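## Task

Take the orange jar out of the crowded tray and finish with it gripped firmly and motionless in mid-air. The fingertips must sit well down the jar's side, below its cap, and its base must be clearly more than one jar-height above the tops of the remaining jars. Every other jar stays inside the tray, and the tray stays level on the table. At the end, neither gripper may be holding or pressing any loose item except that jar and the tray, and the lifted jar touches nothing else.

## Robot and tools

Robot: two six-joint arms, left_arm and right_arm, each with a two-finger parallel gripper. The names are labels only. In the shared scene frame, left_arm stands on the +y side.

Scene frame: the origin is on the table surface midway between the arms. +x runs out over the table and +z points up. Positions are in metres and orientations are quaternions in w,x,y,z order. The reported hand position can be somewhat wrong, and the error grows at long reach.

Gripper frame: the fingers extend along the gripper's +z axis and close along its y axis. end_effector_position is the point between the pads when they are shut. Closed fingertips reach about 19 mm past that point, and fully open ones about 6 mm. The fingertips also move roughly 13 mm farther from the arm as they close, so keep that clearance above any surface. A flat block sticks out about 9 cm from the last joint's axis toward the gripper's +x side and turns with the gripper.

Tool execute_actions takes "actions", a list holding at most one item, and an optional "pictures" boolean (default is images included).
- An empty list sends nothing and returns the current state.
- An action is {"rows": [...], "steps": n}. rows holds 1 to 15 rows and steps is at most 15 (default 15). Each step lasts 1/30 s and uses one row. If there are fewer rows than steps, the last row repeats.
- A wait is {"steps": n} with n up to 300. It returns after that many steps have passed since the previous result, and your reply time counts toward them.

Every row has 18 numbers covering both arms, even if only one arm moves. The first 9 are for left_arm and the last 9 for right_arm. Each arm's 9 numbers are:
1. Six absolute joint target angles in radians, in this order: shoulder pan, shoulder lift, elbow, wrist 1, wrist 2, wrist 3. They use the same convention as the Joint positions line.
2. Gripper position, force_limit and speed, each in [-1, 1].

Stated joint ranges: pan -3.142 to 3.142; lift -6.283 to 6.283; elbow 0.000 to 3.142; wrists 1-3 each -6.283 to 6.283. A call is rejected, and nothing is sent, if a target lies over 0.010 rad beyond a range end and also farther out than the joint's last reported angle. The real ends can differ by up to 0.010 rad. A target beyond a real end is clipped to it, and the result may then print "joint sent to its limit". That message can refer to an earlier action.

Gripper position is absolute: +1 is fully open (85 mm), the pads touch near -0.8, and -1 keeps closing until something stops the fingers. force_limit sets pad force, measured on a 40 mm object closed slowly: about 20 N at -1, 128 N at 0 and 235 N at +1. Thin or tiny objects get less. speed sets how fast the gap changes: about 20 mm/s at -1, 85 at 0 and 150 at +1. A faster close adds up to about 5 N of grip at speed 0 and about 12 N at +1. A new force_limit or speed only applies once position changes by at least 0.01. To soften a grip, open first. To leave a gripper unchanged, repeat its previous three numbers, because a 0 there is a real command.

Motion: commands are smoothed and the arm trails them by about 0.17 s. Per step, each joint target is capped at a fixed distance from the measured angle: 0.394 rad for pan and lift, 0.493 for the elbow, 0.69 for the wrists. If the targets would move the gripper over 100 mm from where it is, all joint targets are scaled back. Large moves therefore take several calls, and a result may arrive before the arm arrives. Between calls the arms keep heading for the last row sent. They give that up once everything is nearly still or a step is HELD.

Result lines:
- State line: per arm, pose and linear/angular velocity.
- Joint positions and Joint velocities: rad and rad/s per arm.
- Wrist force and Wrist torque: contact, payload and inertial loads in the end effector's own axes. They carry noise (std up to 3.7 N) and a fixed offset (usually under 10 N), saturate near 200 N, and cannot be zeroed. "no reading" is normal.
- object_status: 0 moving; 1 blocked while opening; 2 blocked while closing, meaning a grip; 3 reached the target or closed fully. Any new position resets it to 0 for a short time.
- position_measured: counts, not millimetres. 3 is fully open, about 78 is 60 mm, 130 is 40 mm, 180 is 20 mm and 230 is closed.
- Other messages: "joint command not followed" means the clearance check altered targets. HELD marks steps whose row, or part of it, was not sent. MOTOR HOT, TORQUE FAULT, FORCE FAULT and OVER-TEMPERATURE FAULT are warnings or arm stops.
- If a gripped object slips or gives, the fingers re-close by themselves. The exception is a grip made at force_limit -1: there status stays 2 even if the object is lost.

zoom_image: camera (cam_high 672x504, cam_low 672x504, cam_left_wrist 504x504, cam_right_wrist 504x504) and region [x0, y0, x1, y1] in image pixels, origin at top-left, at most 504x504. It returns a closer view of that camera's latest image.

finished_scene: scene (integer).

Typical order: look and locate the target jar, then open the gripper over it. Lower it so the fingertips land well below the cap without hitting nearby jars or the tray. Close with position -1 and a high force_limit, and confirm object_status 2. Lift straight up to well over one jar-height above the other jars, wait until the arm is still, then check and finish.

Avoid the following:
- Load limits (pan and lift 686, elbow 402, wrists 99.5 N m, payload included) or an outside force of 150 N. Either one stops the arm for 10 s.
- Arm-to-arm collisions.
- Knocking jars or the tray off the table or out of place, tipping the tray, and dropping or slamming things.
- Long loaded holds, which heat the motors.

Expect occasional brief tugs on held items or pushes on loose ones.

Each tool is called after "Call:" as a command line: name --argument value for each argument, lists and objects as JSON in quotes; but a table of rows of numbers goes row by row, as --pt "numbers of a row", without its own name.

## Session

Call:
execute_actions --actions '[]'

Scene clock: 0.00 s of 4400.00 s.
left_arm: end_effector_position=(+0.7258, +0.4385, +0.3194) position_measured=3 object_status=3 end_effector_quat_wxyz=(-0.033, +0.792, +0.435, -0.427) end_effector_velocity=(+0.001, -0.000, +0.000) end_effector_angular_velocity=(-0.000, -0.001, -0.000) | right_arm: end_effector_position=(+1.1937, +0.3785, +0.3834) position_measured=3 object_status=3 end_effector_quat_wxyz=(+0.111, -0.549, +0.630, +0.537) end_effector_velocity=(-0.000, -0.000, -0.001) end_effector_angular_velocity=(-0.000, -0.001, +0.001)
Joint positions: left_arm=[-0.346 -1.299  1.916 -1.462 -2.131  2.023] | right_arm=[ 0.193 -0.663  0.916 -1.421 -0.447 -1.363]
Joint velocities: left_arm=[-0.     0.    -0.001  0.    -0.     0.   ] | right_arm=[-0.    -0.     0.001 -0.001 -0.001 -0.001]
Motor temperatures (°C, as the motors report them): left_arm=[31 34 34 37 36 37] | right_arm=[34 32 33 37 36 36]
Wrist force (N, on the end effector, along its own x y z axes, offset not removed): no reading
Wrist torque (N m, same axes, about the end effector's origin, offset not removed): no reading

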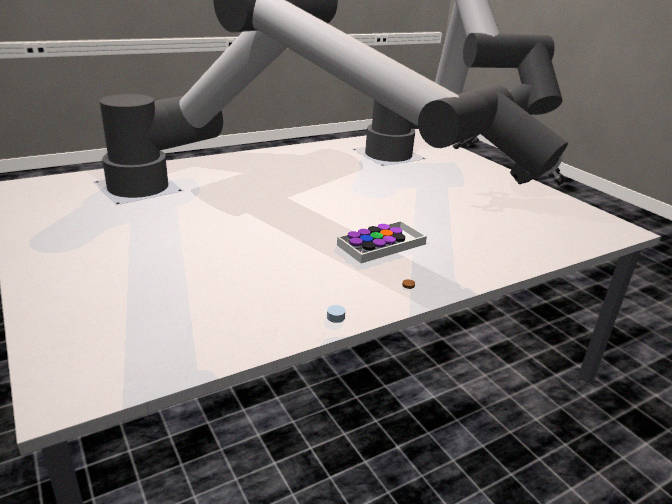

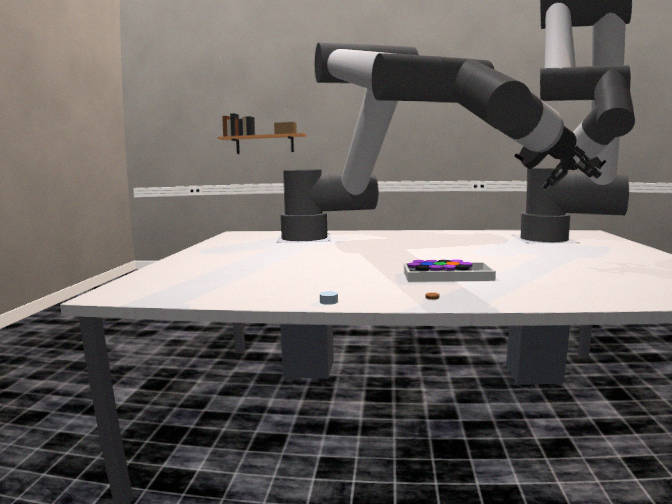

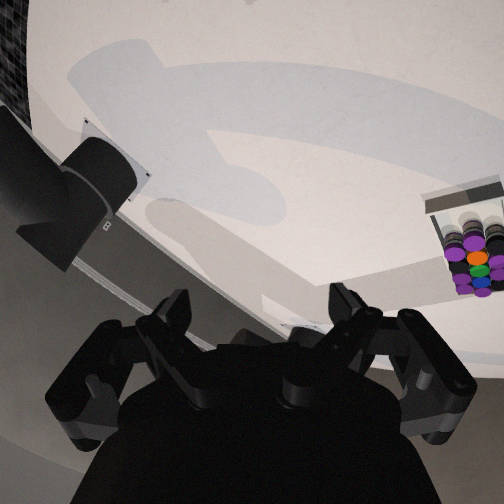

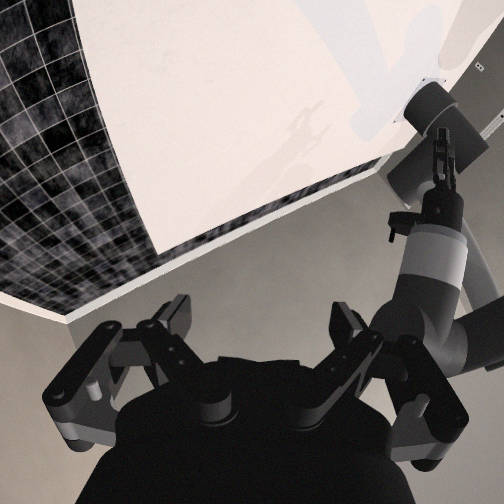

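Call:
zoom_image --camera "cam_high" --region '[320, 205, 440, 295]'

Call:
zoom_image --camera "cam_left_wrist" --region '[384, 160, 504, 310]'

Region (320, 205, 440, 295) of cam_high's 672x504 image, scaled by 4.200, with more detail than that image has; it fills the top 378 rows of this view, and the rest is white.

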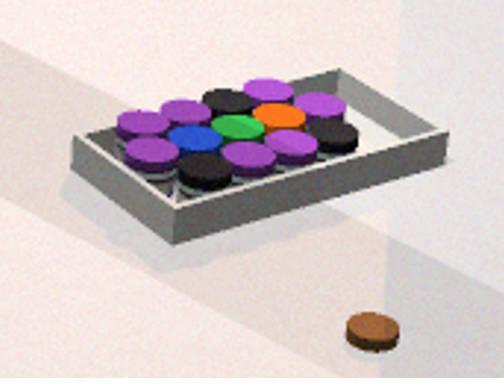

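Region (384, 160, 504, 310) of cam_left_wrist's 504x504 image, scaled by 3.360, with more detail than that image has; it fills the left 403 columns of this view, and the rest is white.

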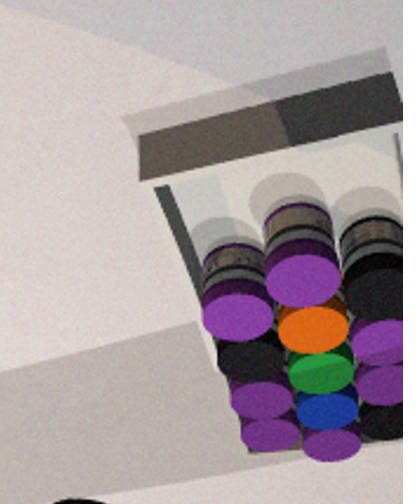

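Call:
execute_actions --actions '[{"rows":[[0.3,-1.299,1.916,-1.462,-2.131,2.023,1,0,0,0.1,-0.9,1.2,-1.6,-1.2,-1.363,1,0,0]]}]' --pictures false

Call:
execute_actions --actions '[{"steps":30}]' --pictures false

Call:
execute_actions --actions '[{"rows":[[0.3,-1.299,1.916,-1.462,-2.131,2.023,1,0,0,0.276,-1.289,1.8965,-2.178,-1.5708,-1.16,1,0,0]]}]' --pictures false

Call:
execute_actions --actions '[{"steps":60}]'

Scene clock: 30.07 s of 4400.00 s.
left_arm: end_effector_position=(+0.7609, +0.6292, +0.3193) position_measured=3 object_status=3 end_effector_quat_wxyz=(+0.022, +0.730, +0.533, -0.427) end_effector_velocity=(+0.025, +0.448, +0.000) end_effector_angular_velocity=(-0.000, -0.002, +0.598) | right_arm: end_effector_position=(+1.1645, +0.1804, +0.3527) position_measured=3 object_status=3 end_effector_quat_wxyz=(+0.043, -0.642, +0.677, +0.357) end_effector_velocity=(-0.052, -0.468, -0.060) end_effector_angular_velocity=(-0.892, -0.417, +0.201)
Joint positions: left_arm=[-0.087 -1.299  1.916 -1.462 -2.131  2.023] | right_arm=[ 0.133 -0.814  1.096 -1.536 -0.896 -1.363]
Joint velocities: left_arm=[ 0.598  0.    -0.002 -0.     0.     0.   ] | right_arm=[-0.118 -0.307  0.367 -0.227 -1.021 -0.   ]
Motor temperatures (°C, as the motors report them): left_arm=[31 34 34 37 36 37] | right_arm=[34 32 33 37 36 36]
Wrist force (N, on the end effector, along its own x y z axes, offset not removed): left_arm=[-10.7 4.2 3.8] | right_arm=[0.2 1.9 2.2]
Wrist torque (N m, same axes, about the end effector's origin, offset not removed): left_arm=[1.61 1.68 0.26] | right_arm=[0.43 0.49 0.64]
Steps of this call (steps 1 to 90: nothing new was sent; then 26.57 s passed at rest; steps 91 to 105: all 15 steps of this action). Readings (joint positions | what the end effector reports):
91: left_arm=[-0.346 -1.299 1.916 -1.462 -2.131 2.023] | right_arm=[0.193 -0.663 0.916 -1.421 -0.447 -1.363] | left_arm position_measured=3 object_status=3 | right_arm position_measured=3 object_status=3
92: left_arm=[-0.344 -1.299 1.916 -1.462 -2.131 2.023] | right_arm=[0.191 -0.665 0.918 -1.423 -0.449 -1.363] | left_arm position_measured=3 object_status=3 | right_arm position_measured=3 object_status=3
94: left_arm=[-0.310 -1.299 1.916 -1.462 -2.131 2.023] | right_arm=[0.181 -0.690 0.947 -1.443 -0.493 -1.363] | left_arm position_measured=3 object_status=3 | right_arm position_measured=3 object_status=3
98: left_arm=[-0.228 -1.299 1.916 -1.462 -2.131 2.023] | right_arm=[0.162 -0.738 1.005 -1.479 -0.646 -1.363] | left_arm position_measured=3 object_status=3 | right_arm position_measured=3 object_status=3
105: the state above

Scene clock: 31.07 s of 4400.00 s.
left_arm: end_effector_position=(+0.7208, +0.9133, +0.3191) position_measured=3 object_status=3 end_effector_quat_wxyz=(+0.104, +0.614, +0.663, -0.415) end_effector_velocity=(-0.002, +0.010, +0.001) end_effector_angular_velocity=(+0.000, -0.001, +0.013) | right_arm: end_effector_position=(+1.1519, +0.0379, +0.3415) position_measured=3 object_status=3 end_effector_quat_wxyz=(-0.014, -0.680, +0.697, +0.225) end_effector_velocity=(-0.000, -0.001, -0.000) end_effector_angular_velocity=(-0.003, -0.001, +0.001)
Joint positions: left_arm=[ 0.298 -1.299  1.916 -1.462 -2.131  2.023] | right_arm=[ 0.1   -0.9    1.2   -1.6   -1.2   -1.363]
Joint velocities: left_arm=[ 0.014  0.    -0.001 -0.     0.     0.   ] | right_arm=[-0.    -0.     0.001  0.    -0.003 -0.   ]
Motor temperatures (°C, as the motors report them): left_arm=[31 34 34 37 36 37] | right_arm=[34 32 33 37 36 36]
Wrist force (N, on the end effector, along its own x y z axes, offset not removed): left_arm=[-8.2 0.4 1.7] | right_arm=[0.2 3.8 0.4]
Wrist torque (N m, same axes, about the end effector's origin, offset not removed): left_arm=[0.69 1.36 0.34] | right_arm=[0.81 0.50 0.60]
Steps of this call (steps 1 to 30: the robot went on to your last target). Readings (joint positions | what the end effector reports):
1: left_arm=[-0.067 -1.299 1.916 -1.462 -2.131 2.023] | right_arm=[0.129 -0.824 1.108 -1.543 -0.930 -1.363] | left_arm position_measured=3 object_status=3 | right_arm position_measured=3 object_status=3
2: left_arm=[-0.047 -1.299 1.916 -1.462 -2.131 2.023] | right_arm=[0.125 -0.834 1.120 -1.551 -0.964 -1.363] | left_arm position_measured=3 object_status=3 | right_arm position_measured=3 object_status=3
4: left_arm=[-0.006 -1.299 1.916 -1.462 -2.131 2.023] | right_arm=[0.117 -0.854 1.144 -1.566 -1.032 -1.363] | left_arm position_measured=3 object_status=3 | right_arm position_measured=3 object_status=3
8: left_arm=[0.074 -1.299 1.916 -1.462 -2.131 2.023] | right_arm=[0.106 -0.883 1.180 -1.587 -1.138 -1.363] | left_arm position_measured=3 object_status=3 | right_arm position_measured=3 object_status=3
30: the state above

Scene clock: 31.57 s of 4400.00 s.
left_arm: end_effector_position=(+0.7204, +0.9145, +0.3191) position_measured=3 object_status=3 end_effector_quat_wxyz=(+0.104, +0.614, +0.664, -0.415) end_effector_velocity=(+0.000, +0.000, +0.001) end_effector_angular_velocity=(+0.000, -0.002, +0.000) | right_arm: end_effector_position=(+0.9734, +0.0463, +0.3570) position_measured=3 object_status=3 end_effector_quat_wxyz=(+0.002, -0.707, +0.703, +0.080) end_effector_velocity=(-0.421, -0.072, -0.126) end_effector_angular_velocity=(-0.312, -0.265, +0.002)
Joint positions: left_arm=[ 0.3   -1.299  1.916 -1.462 -2.131  2.023] | right_arm=[ 0.209 -1.135  1.57  -1.941 -1.424 -1.238]
Joint velocities: left_arm=[ 0.    -0.001 -0.001  0.    -0.     0.   ] | right_arm=[ 0.174 -0.395  0.812 -0.59  -0.371  0.199]
Motor temperatures (°C, as the motors report them): left_arm=[31 34 34 37 36 37] | right_arm=[34 32 33 37 36 36]
Wrist force (N, on the end effector, along its own x y z axes, offset not removed): left_arm=[-9.5 3.6 4.7] | right_arm=[-0.2 1.3 1.9]
Wrist torque (N m, same axes, about the end effector's origin, offset not removed): left_arm=[1.56 1.42 0.29] | right_arm=[0.28 0.46 0.47]
Steps of this call (steps 1 to 15: all 15 steps of this action). Readings (joint positions | what the end effector reports):
1: left_arm=[0.299 -1.299 1.916 -1.462 -2.131 2.023] | right_arm=[0.100 -0.900 1.200 -1.600 -1.200 -1.363] | left_arm position_measured=3 object_status=3 | right_arm position_measured=3 object_status=3
2: left_arm=[0.299 -1.299 1.916 -1.462 -2.131 2.023] | right_arm=[0.102 -0.902 1.202 -1.602 -1.202 -1.361] | left_arm position_measured=3 object_status=3 | right_arm position_measured=3 object_status=3
4: left_arm=[0.299 -1.299 1.916 -1.462 -2.131 2.023] | right_arm=[0.123 -0.936 1.243 -1.645 -1.238 -1.337] | left_arm position_measured=3 object_status=3 | right_arm position_measured=3 object_status=3
8: left_arm=[0.300 -1.299 1.916 -1.462 -2.131 2.023] | right_arm=[0.162 -1.028 1.366 -1.780 -1.323 -1.292] | left_arm position_measured=3 object_status=3 | right_arm position_measured=3 object_status=3
15: the state above

Scene clock: 33.57 s of 4400.00 s.
left_arm: end_effector_position=(+0.7204, +0.9145, +0.3191) position_measured=3 object_status=3 end_effector_quat_wxyz=(+0.104, +0.614, +0.664, -0.415) end_effector_velocity=(+0.000, +0.000, -0.000) end_effector_angular_velocity=(-0.000, -0.000, +0.000) | right_arm: end_effector_position=(+0.7987, +0.0006, +0.3008) position_measured=3 object_status=3 end_effector_quat_wxyz=(-0.000, -0.707, +0.707, +0.000) end_effector_velocity=(-0.001, -0.000, -0.000) end_effector_angular_velocity=(-0.000, +0.001, +0.001)
Joint positions: left_arm=[ 0.3   -1.299  1.916 -1.462 -2.131  2.023] | right_arm=[ 0.276 -1.289  1.896 -2.178 -1.571 -1.16 ]
Joint velocities: left_arm=[ 0.     0.    -0.     0.    -0.     0.001] | right_arm=[ 0.     0.     0.     0.001  0.    -0.001]
Motor temperatures (°C, as the motors report them): left_arm=[31 34 34 37 36 37] | right_arm=[34 32 33 37 36 36]
Wrist force (N, on the end effector, along its own x y z axes, offset not removed): left_arm=[-7.5 4.7 0.3] | right_arm=[1.4 4.2 3.4]
Wrist torque (N m, same axes, about the end effector's origin, offset not removed): left_arm=[1.52 1.17 0.33] | right_arm=[0.90 0.17 0.54]
Steps of this call (steps 1 to 45: the robot went on to your last target; steps 46 to 60: nothing new was sent). Readings (joint positions | what the end effector reports):
1: left_arm=[0.300 -1.299 1.916 -1.462 -2.131 2.023] | right_arm=[0.215 -1.148 1.597 -1.961 -1.437 -1.231] | left_arm position_measured=3 object_status=3 | right_arm position_measured=3 object_status=3
2: left_arm=[0.300 -1.299 1.916 -1.462 -2.131 2.023] | right_arm=[0.220 -1.161 1.624 -1.981 -1.449 -1.224] | left_arm position_measured=3 object_status=3 | right_arm position_measured=3 object_status=3
4: left_arm=[0.300 -1.299 1.916 -1.462 -2.131 2.023] | right_arm=[0.232 -1.187 1.677 -2.020 -1.474 -1.211] | left_arm position_measured=3 object_status=3 | right_arm position_measured=3 object_status=3
8: left_arm=[0.300 -1.299 1.916 -1.462 -2.131 2.023] | right_arm=[0.253 -1.236 1.781 -2.095 -1.520 -1.186] | left_arm position_measured=3 object_status=3 | right_arm position_measured=3 object_status=3
60: the state above
All arms were judged still, so your last target was given up. Only a new action makes them travel on or press farther. Fingers that are still opening or closing keep moving.

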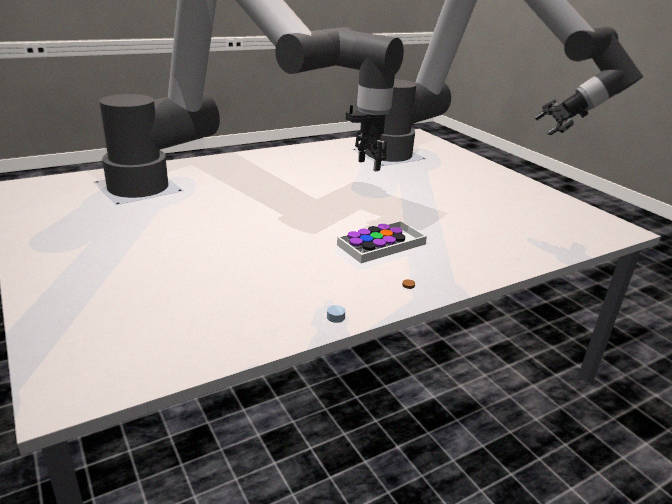

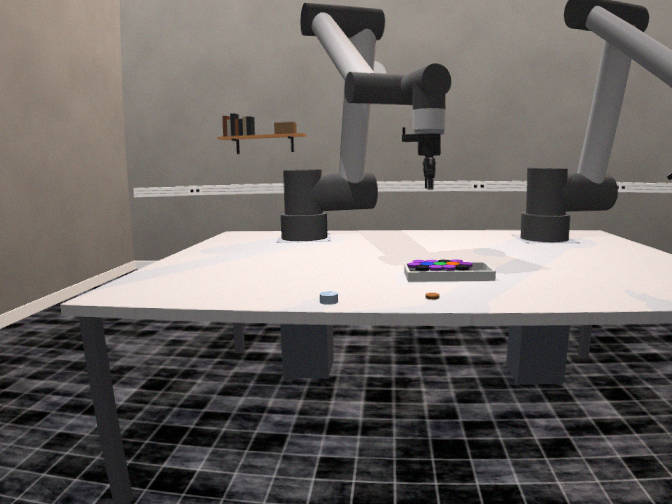

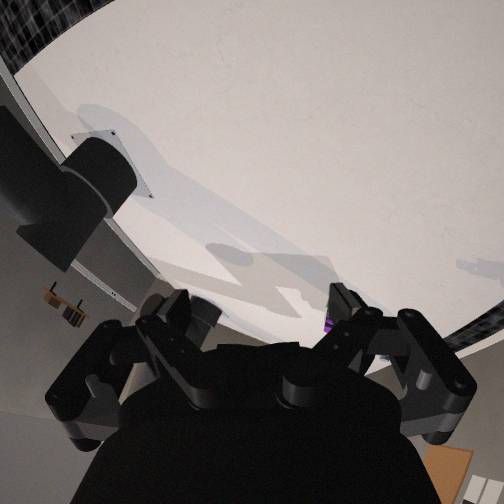

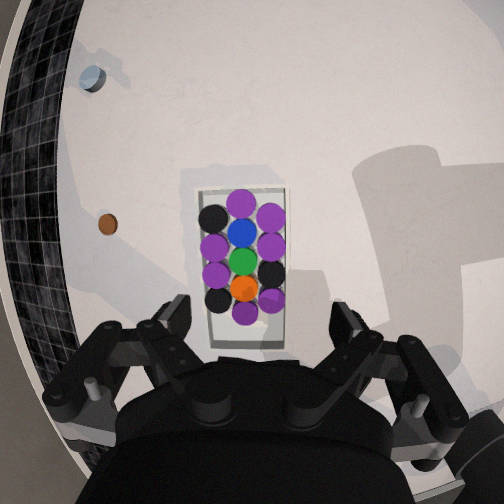

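Call:
execute_actions --actions '[{"rows":[[0.3,-1.299,1.916,-1.462,-2.131,2.023,1,0,0,0.3416,-1.1163,1.8982,-2.3527,-1.5708,-1.094,0.3,0,0]]}]' --pictures false

Call:
execute_actions --actions '[{"steps":20}]'

Call:
zoom_image --camera "cam_low" --region '[390, 200, 510, 290]'

Scene clock: 47.67 s of 4400.00 s.
left_arm: end_effector_position=(+0.7204, +0.9145, +0.3191) position_measured=3 object_status=3 end_effector_quat_wxyz=(+0.104, +0.614, +0.664, -0.415) end_effector_velocity=(-0.001, +0.000, -0.001) end_effector_angular_velocity=(-0.001, +0.001, +0.000) | right_arm: end_effector_position=(+0.8099, +0.0748, +0.1613) position_measured=86 object_status=0 end_effector_quat_wxyz=(-0.000, -0.707, +0.708, +0.000) end_effector_velocity=(+0.002, +0.044, -0.091) end_effector_angular_velocity=(+0.000, -0.002, +0.000)
Joint positions: left_arm=[ 0.3   -1.299  1.916 -1.462 -2.131  2.023] | right_arm=[ 0.337 -1.129  1.898 -2.34  -1.571 -1.099]
Joint velocities: left_arm=[ 0.001  0.     0.001  0.    -0.     0.   ] | right_arm=[ 0.036  0.103 -0.001 -0.104 -0.001  0.036]
Motor temperatures (°C, as the motors report them): left_arm=[31 34 34 37 36 37] | right_arm=[34 32 33 37 36 36]
Wrist force (N, on the end effector, along its own x y z axes, offset not removed): left_arm=[-10.1 6.3 4.4] | right_arm=[1.8 2.2 4.2]
Wrist torque (N m, same axes, about the end effector's origin, offset not removed): left_arm=[1.84 1.57 0.32] | right_arm=[0.52 0.05 0.62]
Steps of this call (steps 1 to 90: nothing new was sent; then 10.60 s passed at rest; steps 91 to 105: all 15 steps of this action). Readings (joint positions | what the end effector reports):
91: left_arm=[0.300 -1.299 1.916 -1.462 -2.131 2.023] | right_arm=[0.276 -1.289 1.897 -2.178 -1.571 -1.160] | left_arm position_measured=3 object_status=3 | right_arm position_measured=3 object_status=0
92: left_arm=[0.300 -1.299 1.916 -1.462 -2.131 2.023] | right_arm=[0.278 -1.287 1.897 -2.180 -1.571 -1.158] | left_arm position_measured=3 object_status=3 | right_arm position_measured=3 object_status=0
94: left_arm=[0.300 -1.299 1.916 -1.462 -2.131 2.023] | right_arm=[0.290 -1.258 1.897 -2.210 -1.571 -1.145] | left_arm position_measured=3 object_status=3 | right_arm position_measured=10 object_status=0
98: left_arm=[0.300 -1.299 1.916 -1.462 -2.131 2.023] | right_arm=[0.314 -1.194 1.897 -2.274 -1.571 -1.122] | left_arm position_measured=3 object_status=3 | right_arm position_measured=38 object_status=0
105: the state above

Scene clock: 48.33 s of 4400.00 s.
left_arm: end_effector_position=(+0.7204, +0.9145, +0.3191) position_measured=3 object_status=3 end_effector_quat_wxyz=(+0.104, +0.614, +0.664, -0.415) end_effector_velocity=(-0.001, +0.000, +0.001) end_effector_angular_velocity=(+0.000, -0.000, +0.000) | right_arm: end_effector_position=(+0.8100, +0.0804, +0.1500) position_measured=91 object_status=3 end_effector_quat_wxyz=(+0.000, -0.707, +0.708, -0.000) end_effector_velocity=(+0.001, +0.001, +0.000) end_effector_angular_velocity=(-0.001, -0.002, -0.001)
Joint positions: left_arm=[ 0.3   -1.299  1.916 -1.462 -2.131  2.023] | right_arm=[ 0.342 -1.116  1.898 -2.353 -1.571 -1.094]
Joint velocities: left_arm=[ 0.    -0.001  0.     0.     0.    -0.   ] | right_arm=[ 0.     0.001 -0.001 -0.001 -0.002  0.002]
Motor temperatures (°C, as the motors report them): left_arm=[31 34 34 37 36 37] | right_arm=[34 32 33 37 36 36]
Wrist force (N, on the end effector, along its own x y z axes, offset not removed): left_arm=[-8.9 7.7 4.7] | right_arm=[0.4 0.2 1.7]
Wrist torque (N m, same axes, about the end effector's origin, offset not removed): left_arm=[2.09 1.50 0.29] | right_arm=[0.22 0.41 0.56]
Steps of this call (steps 1 to 20: the robot went on to your last target). Readings (joint positions | what the end effector reports):
1: left_arm=[0.300 -1.299 1.916 -1.462 -2.131 2.023] | right_arm=[0.338 -1.126 1.898 -2.343 -1.571 -1.098] | left_arm position_measured=3 object_status=3 | right_arm position_measured=89 object_status=0
2: left_arm=[0.300 -1.299 1.916 -1.462 -2.131 2.023] | right_arm=[0.339 -1.124 1.898 -2.345 -1.571 -1.097] | left_arm position_measured=3 object_status=3 | right_arm position_measured=90 object_status=0
4: left_arm=[0.300 -1.299 1.916 -1.462 -2.131 2.023] | right_arm=[0.340 -1.121 1.898 -2.348 -1.571 -1.096] | left_arm position_measured=3 object_status=3 | right_arm position_measured=91 object_status=0
8: left_arm=[0.300 -1.299 1.916 -1.462 -2.131 2.023] | right_arm=[0.341 -1.118 1.898 -2.351 -1.571 -1.095] | left_arm position_measured=3 object_status=3 | right_arm position_measured=91 object_status=0
20: the state above

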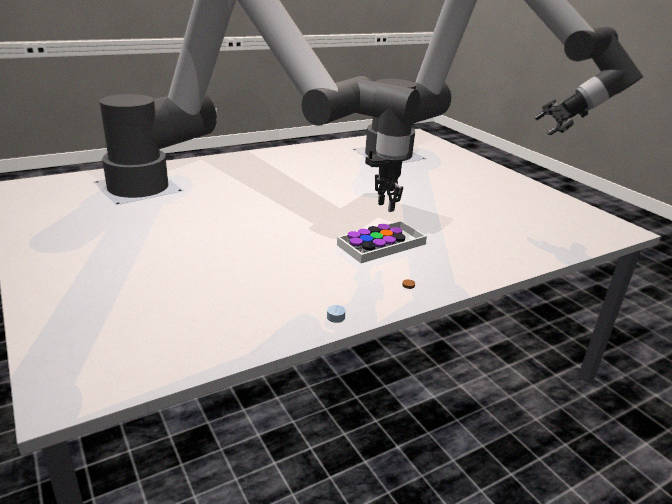

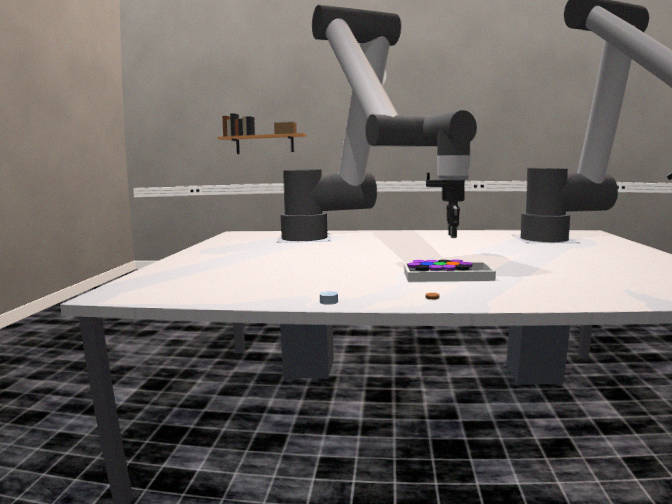

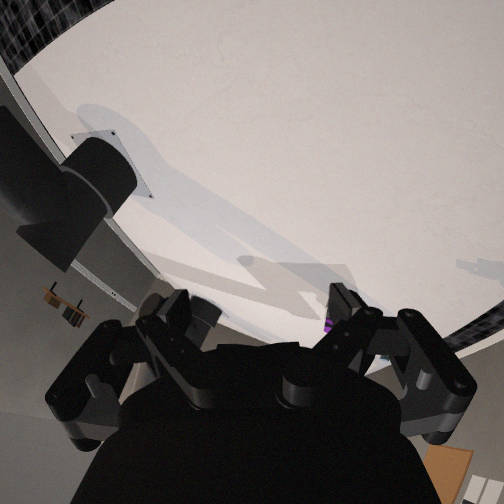

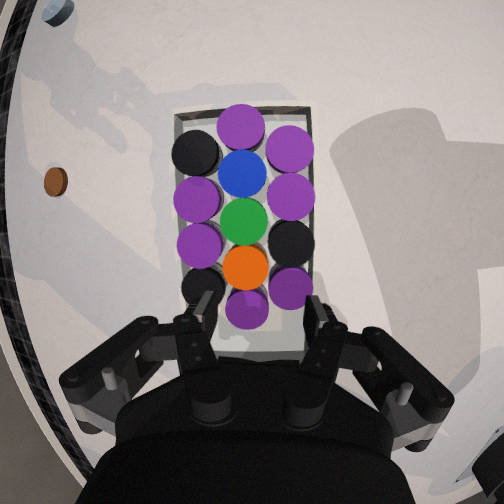

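Region (390, 200, 510, 290) of cam_low's 672x504 image, scaled by 4.200, with more detail than that image has; it fills the top 378 rows of this view, and the rest is white.

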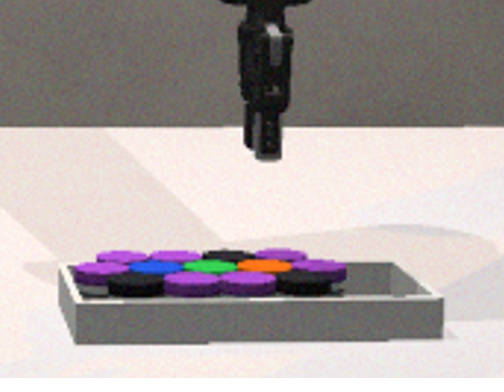

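Call:
execute_actions --actions '[{"rows":[[0.3,-1.299,1.916,-1.462,-2.131,2.023,1,0,0,0.3835,-1.0155,1.8637,-2.419,-1.5708,-1.088,0.2,-1,0]]}]' --pictures false

Call:
execute_actions --actions '[{"steps":15}]'

Call:
zoom_image --camera "cam_low" --region '[390, 200, 510, 290]'

Scene clock: 64.33 s of 4400.00 s.
left_arm: end_effector_position=(+0.7204, +0.9145, +0.3191) position_measured=3 object_status=3 end_effector_quat_wxyz=(+0.104, +0.614, +0.664, -0.415) end_effector_velocity=(-0.001, +0.000, +0.000) end_effector_angular_velocity=(+0.000, -0.000, +0.000) | right_arm: end_effector_position=(+0.8169, +0.1335, +0.0776) position_measured=104 object_status=3 end_effector_quat_wxyz=(+0.000, -0.719, +0.695, -0.000) end_effector_velocity=(+0.001, +0.015, -0.023) end_effector_angular_velocity=(+0.000, +0.001, +0.010)
Joint positions: left_arm=[ 0.3   -1.299  1.916 -1.462 -2.131  2.023] | right_arm=[ 0.382 -1.019  1.865 -2.417 -1.571 -1.088]
Joint velocities: left_arm=[ 0.    -0.001  0.001 -0.     0.    -0.   ] | right_arm=[ 0.011  0.03  -0.01  -0.019  0.001  0.002]
Motor temperatures (°C, as the motors report them): left_arm=[31 34 34 37 36 37] | right_arm=[34 32 33 37 36 36]
Wrist force (N, on the end effector, along its own x y z axes, offset not removed): left_arm=[-10.3 -2.3 2.9] | right_arm=[1.1 1.9 1.6]
Wrist torque (N m, same axes, about the end effector's origin, offset not removed): left_arm=[0.17 1.61 0.26] | right_arm=[0.44 0.25 0.54]
Steps of this call (steps 1 to 15: the robot went on to your last target; steps 16 to 90: nothing new was sent; then 12.50 s passed at rest; steps 91 to 105: all 15 steps of this action). Readings (joint positions | what the end effector reports):
91: left_arm=[0.300 -1.299 1.916 -1.462 -2.131 2.023] | right_arm=[0.342 -1.116 1.898 -2.353 -1.571 -1.094] | left_arm position_measured=3 object_status=3 | right_arm position_measured=91 object_status=0
92: left_arm=[0.300 -1.299 1.916 -1.462 -2.131 2.023] | right_arm=[0.343 -1.114 1.897 -2.355 -1.571 -1.094] | left_arm position_measured=3 object_status=3 | right_arm position_measured=91 object_status=0
94: left_arm=[0.300 -1.299 1.916 -1.462 -2.131 2.023] | right_arm=[0.357 -1.085 1.885 -2.376 -1.571 -1.092] | left_arm position_measured=3 object_status=3 | right_arm position_measured=97 object_status=0
98: left_arm=[0.300 -1.299 1.916 -1.462 -2.131 2.023] | right_arm=[0.374 -1.040 1.871 -2.404 -1.571 -1.089] | left_arm position_measured=3 object_status=3 | right_arm position_measured=103 object_status=0
105: the state above

Scene clock: 64.83 s of 4400.00 s.
left_arm: end_effector_position=(+0.7204, +0.9145, +0.3191) position_measured=3 object_status=3 end_effector_quat_wxyz=(+0.104, +0.614, +0.664, -0.415) end_effector_velocity=(+0.000, -0.000, +0.000) end_effector_angular_velocity=(-0.000, -0.000, -0.000) | right_arm: end_effector_position=(+0.8170, +0.1354, +0.0748) position_measured=104 object_status=3 end_effector_quat_wxyz=(+0.000, -0.719, +0.695, +0.000) end_effector_velocity=(+0.000, +0.000, -0.000) end_effector_angular_velocity=(+0.000, +0.001, -0.001)
Joint positions: left_arm=[ 0.3   -1.299  1.916 -1.462 -2.131  2.023] | right_arm=[ 0.383 -1.016  1.864 -2.419 -1.571 -1.088]
Joint velocities: left_arm=[-0.  0. -0.  0. -0.  0.] | right_arm=[ 0.     0.001 -0.     0.     0.     0.001]
Motor temperatures (°C, as the motors report them): left_arm=[31 34 34 37 36 37] | right_arm=[34 32 33 37 36 36]
Wrist force (N, on the end effector, along its own x y z axes, offset not removed): left_arm=[-7.9 5.9 1.5] | right_arm=[-0.4 2.6 0.5]
Wrist torque (N m, same axes, about the end effector's origin, offset not removed): left_arm=[1.85 1.32 0.34] | right_arm=[0.63 0.60 0.63]
Steps of this call (steps 1 to 15: the robot went on to your last target). Readings (joint positions | what the end effector reports):
1: left_arm=[0.300 -1.299 1.916 -1.462 -2.131 2.023] | right_arm=[0.382 -1.018 1.865 -2.417 -1.571 -1.088] | left_arm position_measured=3 object_status=3 | right_arm position_measured=104 object_status=3
2: left_arm=[0.300 -1.299 1.916 -1.462 -2.131 2.023] | right_arm=[0.383 -1.018 1.864 -2.418 -1.571 -1.088] | left_arm position_measured=3 object_status=3 | right_arm position_measured=104 object_status=3
4: left_arm=[0.300 -1.299 1.916 -1.462 -2.131 2.023] | right_arm=[0.383 -1.017 1.864 -2.418 -1.571 -1.088] | left_arm position_measured=3 object_status=3 | right_arm position_measured=104 object_status=3
8: left_arm=[0.300 -1.299 1.916 -1.462 -2.131 2.023] | right_arm=[0.383 -1.016 1.864 -2.419 -1.571 -1.088] | left_arm position_measured=3 object_status=3 | right_arm position_measured=104 object_status=3
15: the state above
All arms were judged still, so your last target was given up. Only a new action makes them travel on or press farther. Fingers that are still opening or closing keep moving.

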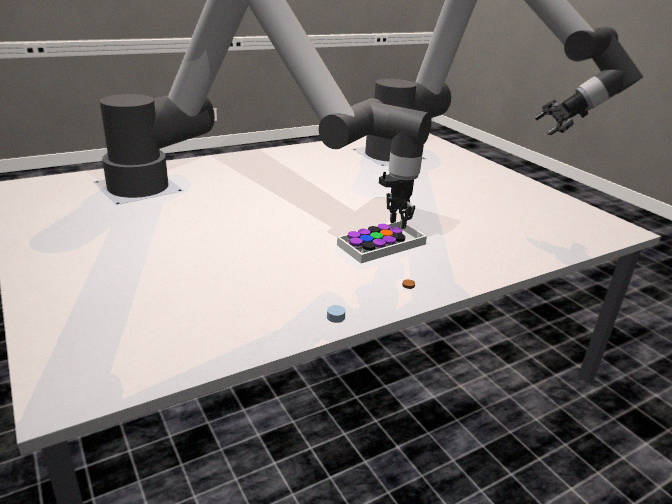

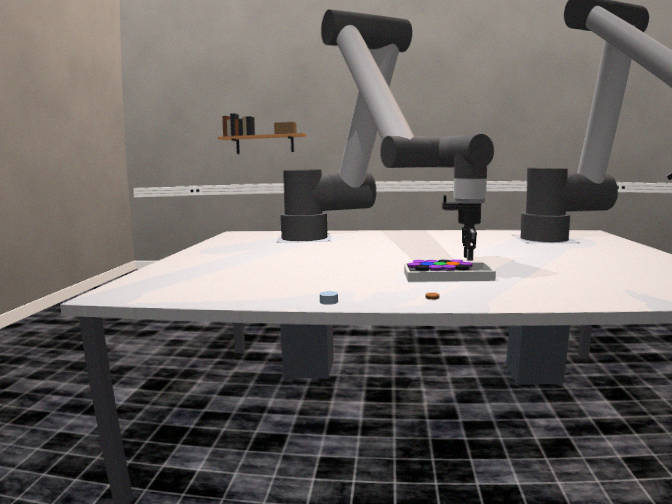

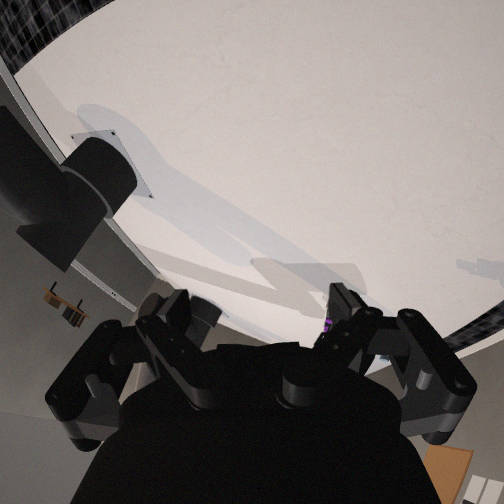

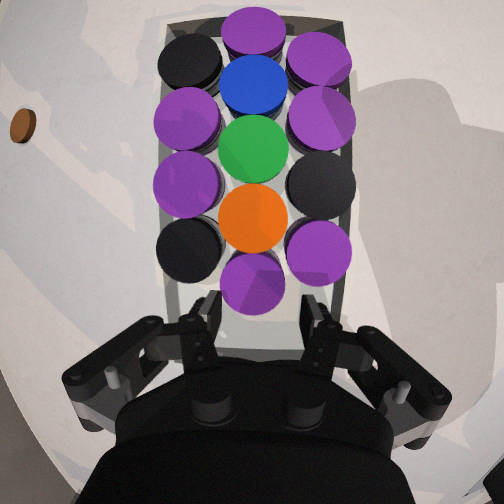

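Region (390, 200, 510, 290) of cam_low's 672x504 image, scaled by 4.200, with more detail than that image has; it fills the top 378 rows of this view, and the rest is white.

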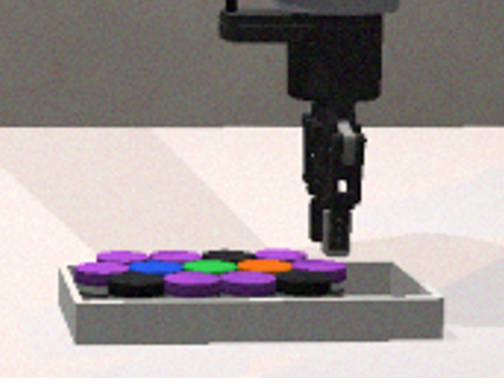

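Call:
execute_actions --actions '[{"rows":[[0.3,-1.299,1.916,-1.462,-2.131,2.023,1,0,0,0.3796,-1.0135,1.8596,-2.417,-1.5708,-1.092,0.2,-1,0],[0.3,-1.299,1.916,-1.462,-2.131,2.023,1,0,0,0.3796,-1.0135,1.8596,-2.417,-1.5708,-1.092,0.2,-1,0],[0.3,-1.299,1.916,-1.462,-2.131,2.023,1,0,0,0.3796,-1.0135,1.8596,-2.417,-1.5708,-1.092,0.2,-1,0],[0.3,-1.299,1.916,-1.462,-2.131,2.023,1,0,0,0.3796,-1.003,1.863,-2.431,-1.5708,-1.092,0.2,-1,0],[0.3,-1.299,1.916,-1.462,-2.131,2.023,1,0,0,0.3796,-1.003,1.863,-2.431,-1.5708,-1.092,0.2,-1,0],[0.3,-1.299,1.916,-1.462,-2.131,2.023,1,0,0,0.3796,-1.003,1.863,-2.431,-1.5708,-1.092,0.2,-1,0],[0.3,-1.299,1.916,-1.462,-2.131,2.023,1,0,0,0.3796,-0.992,1.8664,-2.4452,-1.5708,-1.092,0.2,-1,0]]}]'

Scene clock: 78.17 s of 4400.00 s.
left_arm: end_effector_position=(+0.7204, +0.9145, +0.3191) position_measured=3 object_status=3 end_effector_quat_wxyz=(+0.104, +0.614, +0.664, -0.415) end_effector_velocity=(+0.000, -0.000, -0.000) end_effector_angular_velocity=(+0.000, -0.000, -0.001) | right_arm: end_effector_position=(+0.8220, +0.1336, +0.0542) position_measured=104 object_status=3 end_effector_quat_wxyz=(+0.000, -0.719, +0.695, -0.000) end_effector_velocity=(+0.002, -0.000, -0.021) end_effector_angular_velocity=(+0.001, -0.001, -0.001)
Joint positions: left_arm=[ 0.3   -1.299  1.916 -1.462 -2.131  2.023] | right_arm=[ 0.38  -0.995  1.866 -2.442 -1.571 -1.092]
Joint velocities: left_arm=[-0.  0. -0. -0.  0.  0.] | right_arm=[-0.001  0.021  0.004 -0.027 -0.    -0.   ]
Motor temperatures (°C, as the motors report them): left_arm=[31 34 34 37 36 37] | right_arm=[34 32 33 37 36 36]
Wrist force (N, on the end effector, along its own x y z axes, offset not removed): left_arm=[-6.6 2.7 3.8] | right_arm=[-1.0 3.7 1.1]
Wrist torque (N m, same axes, about the end effector's origin, offset not removed): left_arm=[1.29 1.09 0.32] | right_arm=[0.85 0.69 0.57]
Steps of this call (steps 1 to 90: nothing new was sent; then 9.83 s passed at rest; steps 91 to 105: all 15 steps of this action). Readings (joint positions | what the end effector reports):
91: left_arm=[0.300 -1.299 1.916 -1.462 -2.131 2.023] | right_arm=[0.384 -1.015 1.864 -2.419 -1.571 -1.088] | left_arm position_measured=3 object_status=3 | right_arm position_measured=104 object_status=3
92: left_arm=[0.300 -1.299 1.916 -1.462 -2.131 2.023] | right_arm=[0.383 -1.015 1.863 -2.419 -1.571 -1.088] | left_arm position_measured=3 object_status=3 | right_arm position_measured=104 object_status=3
94: left_arm=[0.300 -1.299 1.916 -1.462 -2.131 2.023] | right_arm=[0.382 -1.015 1.862 -2.418 -1.571 -1.089] | left_arm position_measured=3 object_status=3 | right_arm position_measured=104 object_status=3
98: left_arm=[0.300 -1.299 1.916 -1.462 -2.131 2.023] | right_arm=[0.381 -1.008 1.862 -2.426 -1.571 -1.091] | left_arm position_measured=3 object_status=3 | right_arm position_measured=104 object_status=3
105: the state above

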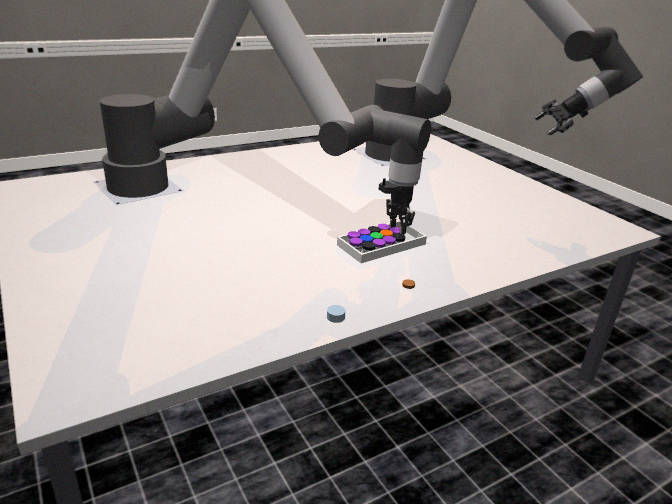

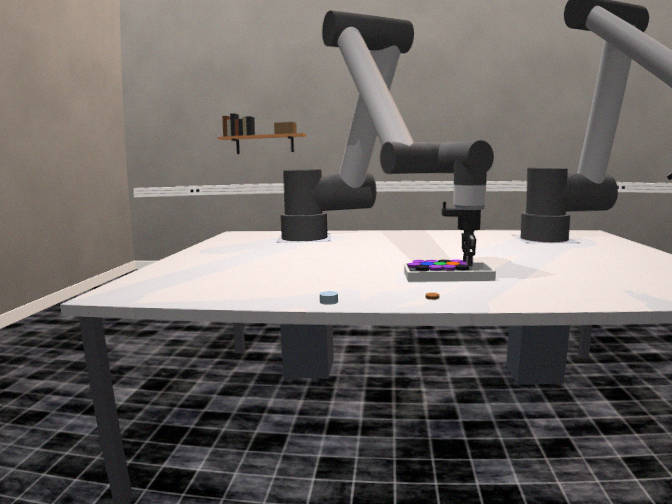

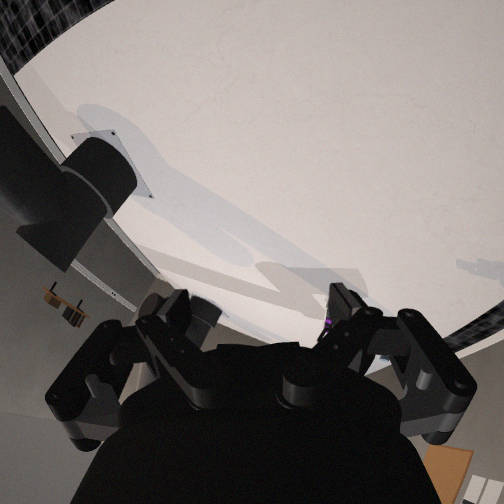

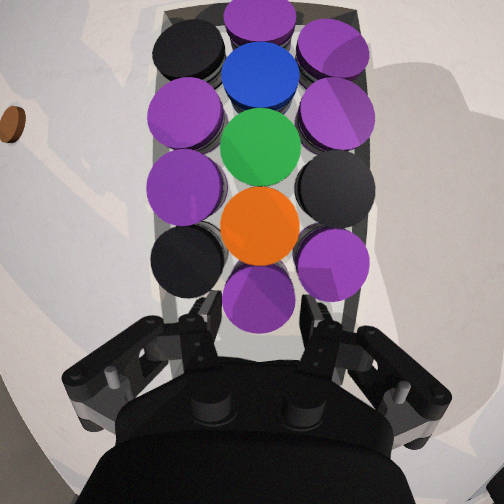

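Call:
execute_actions --actions '[{"rows":[[0.3,-1.299,1.916,-1.462,-2.131,2.023,1,0,0,0.3768,-0.9823,1.8717,-2.4602,-1.5708,-1.095,0.1,-1,0]]}]' --pictures false

Call:
execute_actions --actions '[{"rows":[[0.3,-1.299,1.916,-1.462,-2.131,2.023,1,0,0,0.3768,-0.9823,1.8717,-2.4602,-1.5708,-1.095,-1,-0.8,-0.5]]}]'

Scene clock: 82.27 s of 4400.00 s.
left_arm: end_effector_position=(+0.7204, +0.9145, +0.3191) position_measured=3 object_status=3 end_effector_quat_wxyz=(+0.104, +0.614, +0.664, -0.415) end_effector_velocity=(+0.000, -0.000, +0.000) end_effector_angular_velocity=(+0.000, +0.000, +0.000) | right_arm: end_effector_position=(+0.8228, +0.1304, +0.0402) position_measured=117 object_status=3 end_effector_quat_wxyz=(-0.000, -0.719, +0.695, -0.000) end_effector_velocity=(+0.001, -0.000, -0.002) end_effector_angular_velocity=(-0.000, -0.001, -0.001)
Joint positions: left_arm=[ 0.3   -1.299  1.916 -1.462 -2.131  2.023] | right_arm=[ 0.377 -0.983  1.872 -2.46  -1.571 -1.095]
Joint velocities: left_arm=[-0.     0.    -0.     0.    -0.    -0.001] | right_arm=[-0.     0.002  0.    -0.003 -0.     0.   ]
Motor temperatures (°C, as the motors report them): left_arm=[31 34 34 37 36 37] | right_arm=[34 32 33 37 36 36]
Wrist force (N, on the end effector, along its own x y z axes, offset not removed): left_arm=[-9.7 4.4 1.2] | right_arm=[-5.3 0.7 0.0]
Wrist torque (N m, same axes, about the end effector's origin, offset not removed): left_arm=[1.48 1.36 0.43] | right_arm=[0.25 0.98 0.69]
Steps of this call (steps 1 to 15: the robot went on to your last target; steps 16 to 90: nothing new was sent; then 0.60 s passed at rest; steps 91 to 105: all 15 steps of this action). Readings (joint positions | what the end effector reports):
91: left_arm=[0.300 -1.299 1.916 -1.462 -2.131 2.023] | right_arm=[0.380 -0.992 1.866 -2.445 -1.571 -1.092] | left_arm position_measured=3 object_status=3 | right_arm position_measured=104 object_status=0
92: left_arm=[0.300 -1.299 1.916 -1.462 -2.131 2.023] | right_arm=[0.379 -0.991 1.867 -2.446 -1.571 -1.092] | left_arm position_measured=3 object_status=3 | right_arm position_measured=104 object_status=0
94: left_arm=[0.300 -1.299 1.916 -1.462 -2.131 2.023] | right_arm=[0.378 -0.988 1.869 -2.451 -1.571 -1.093] | left_arm position_measured=3 object_status=3 | right_arm position_measured=110 object_status=0
98: left_arm=[0.300 -1.299 1.916 -1.462 -2.131 2.023] | right_arm=[0.377 -0.984 1.871 -2.457 -1.571 -1.094] | left_arm position_measured=3 object_status=3 | right_arm position_measured=116 object_status=0
105: the state above

Scene clock: 82.77 s of 4400.00 s.
left_arm: end_effector_position=(+0.7204, +0.9145, +0.3191) position_measured=3 object_status=3 end_effector_quat_wxyz=(+0.104, +0.614, +0.664, -0.415) end_effector_velocity=(+0.001, -0.000, -0.000) end_effector_angular_velocity=(-0.000, +0.000, -0.001) | right_arm: end_effector_position=(+0.8229, +0.1303, +0.0400) position_measured=124 object_status=2 end_effector_quat_wxyz=(+0.000, -0.719, +0.695, -0.000) end_effector_velocity=(-0.001, -0.000, -0.001) end_effector_angular_velocity=(-0.000, +0.001, -0.002)
Joint positions: left_arm=[ 0.3   -1.299  1.916 -1.462 -2.131  2.023] | right_arm=[ 0.377 -0.982  1.872 -2.46  -1.571 -1.095]
Joint velocities: left_arm=[-0.001  0.001 -0.001  0.     0.     0.   ] | right_arm=[-0.     0.     0.001 -0.     0.     0.002]
Motor temperatures (°C, as the motors report them): left_arm=[31 34 34 37 36 37] | right_arm=[34 32 33 37 36 36]
Wrist force (N, on the end effector, along its own x y z axes, offset not removed): left_arm=[-7.1 3.6 2.3] | right_arm=[4.8 7.0 -21.9]
Wrist torque (N m, same axes, about the end effector's origin, offset not removed): left_arm=[1.53 1.10 0.24] | right_arm=[0.23 -0.23 0.57]
Steps of this call (steps 1 to 15: all 15 steps of this action). Readings (joint positions | what the end effector reports):
1: left_arm=[0.300 -1.299 1.916 -1.462 -2.131 2.023] | right_arm=[0.377 -0.983 1.872 -2.460 -1.571 -1.095] | left_arm position_measured=3 object_status=3 | right_arm position_measured=117 object_status=0
2: left_arm=[0.300 -1.299 1.916 -1.462 -2.131 2.023] | right_arm=[0.377 -0.982 1.872 -2.460 -1.571 -1.095] | left_arm position_measured=3 object_status=3 | right_arm position_measured=117 object_status=0
4: left_arm=[0.300 -1.299 1.916 -1.462 -2.131 2.023] | right_arm=[0.377 -0.982 1.872 -2.460 -1.571 -1.095] | left_arm position_measured=3 object_status=3 | right_arm position_measured=121 object_status=0
8: left_arm=[0.300 -1.299 1.916 -1.462 -2.131 2.023] | right_arm=[0.377 -0.982 1.872 -2.460 -1.571 -1.095] | left_arm position_measured=3 object_status=3 | right_arm position_measured=124 object_status=0
15: the state above

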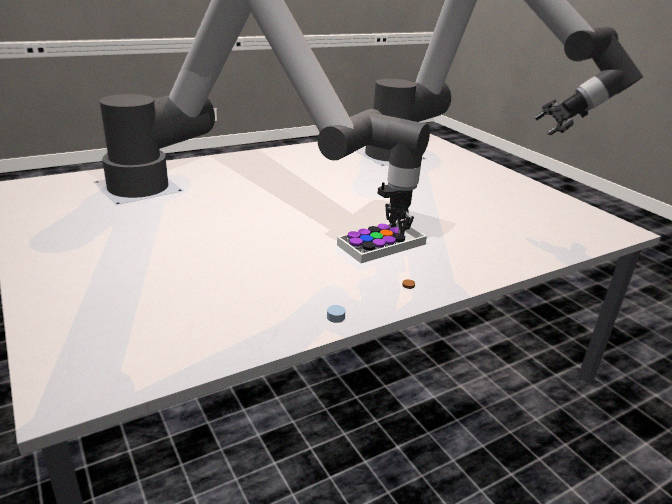

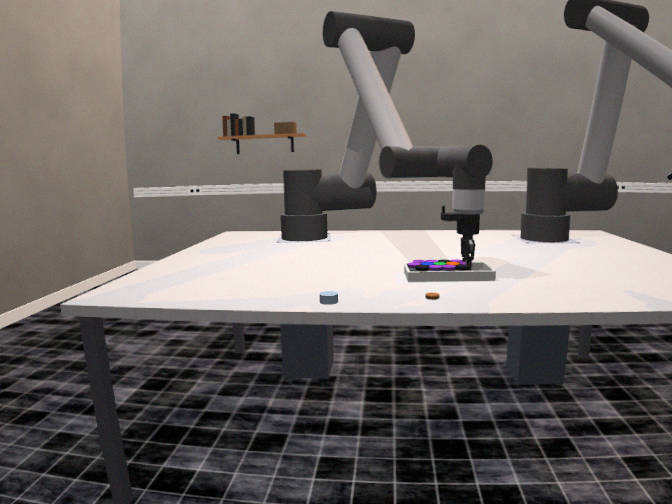

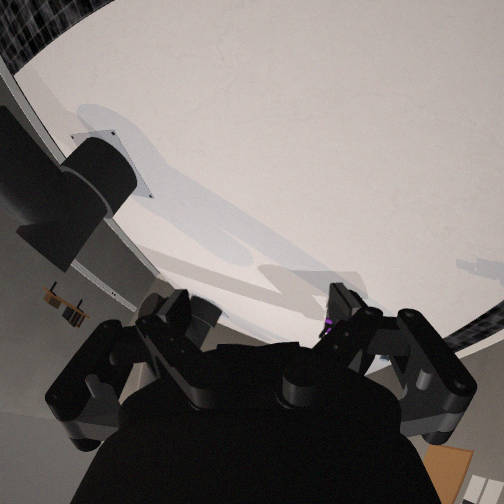

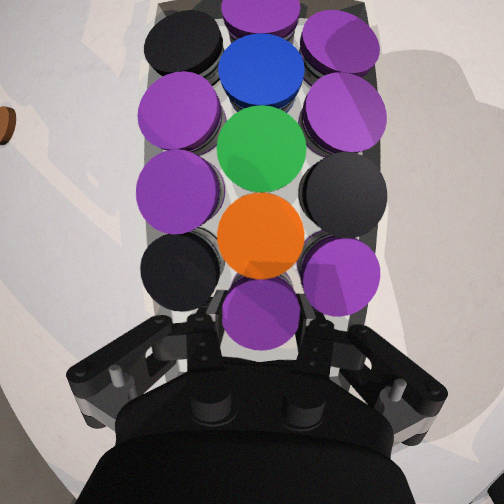

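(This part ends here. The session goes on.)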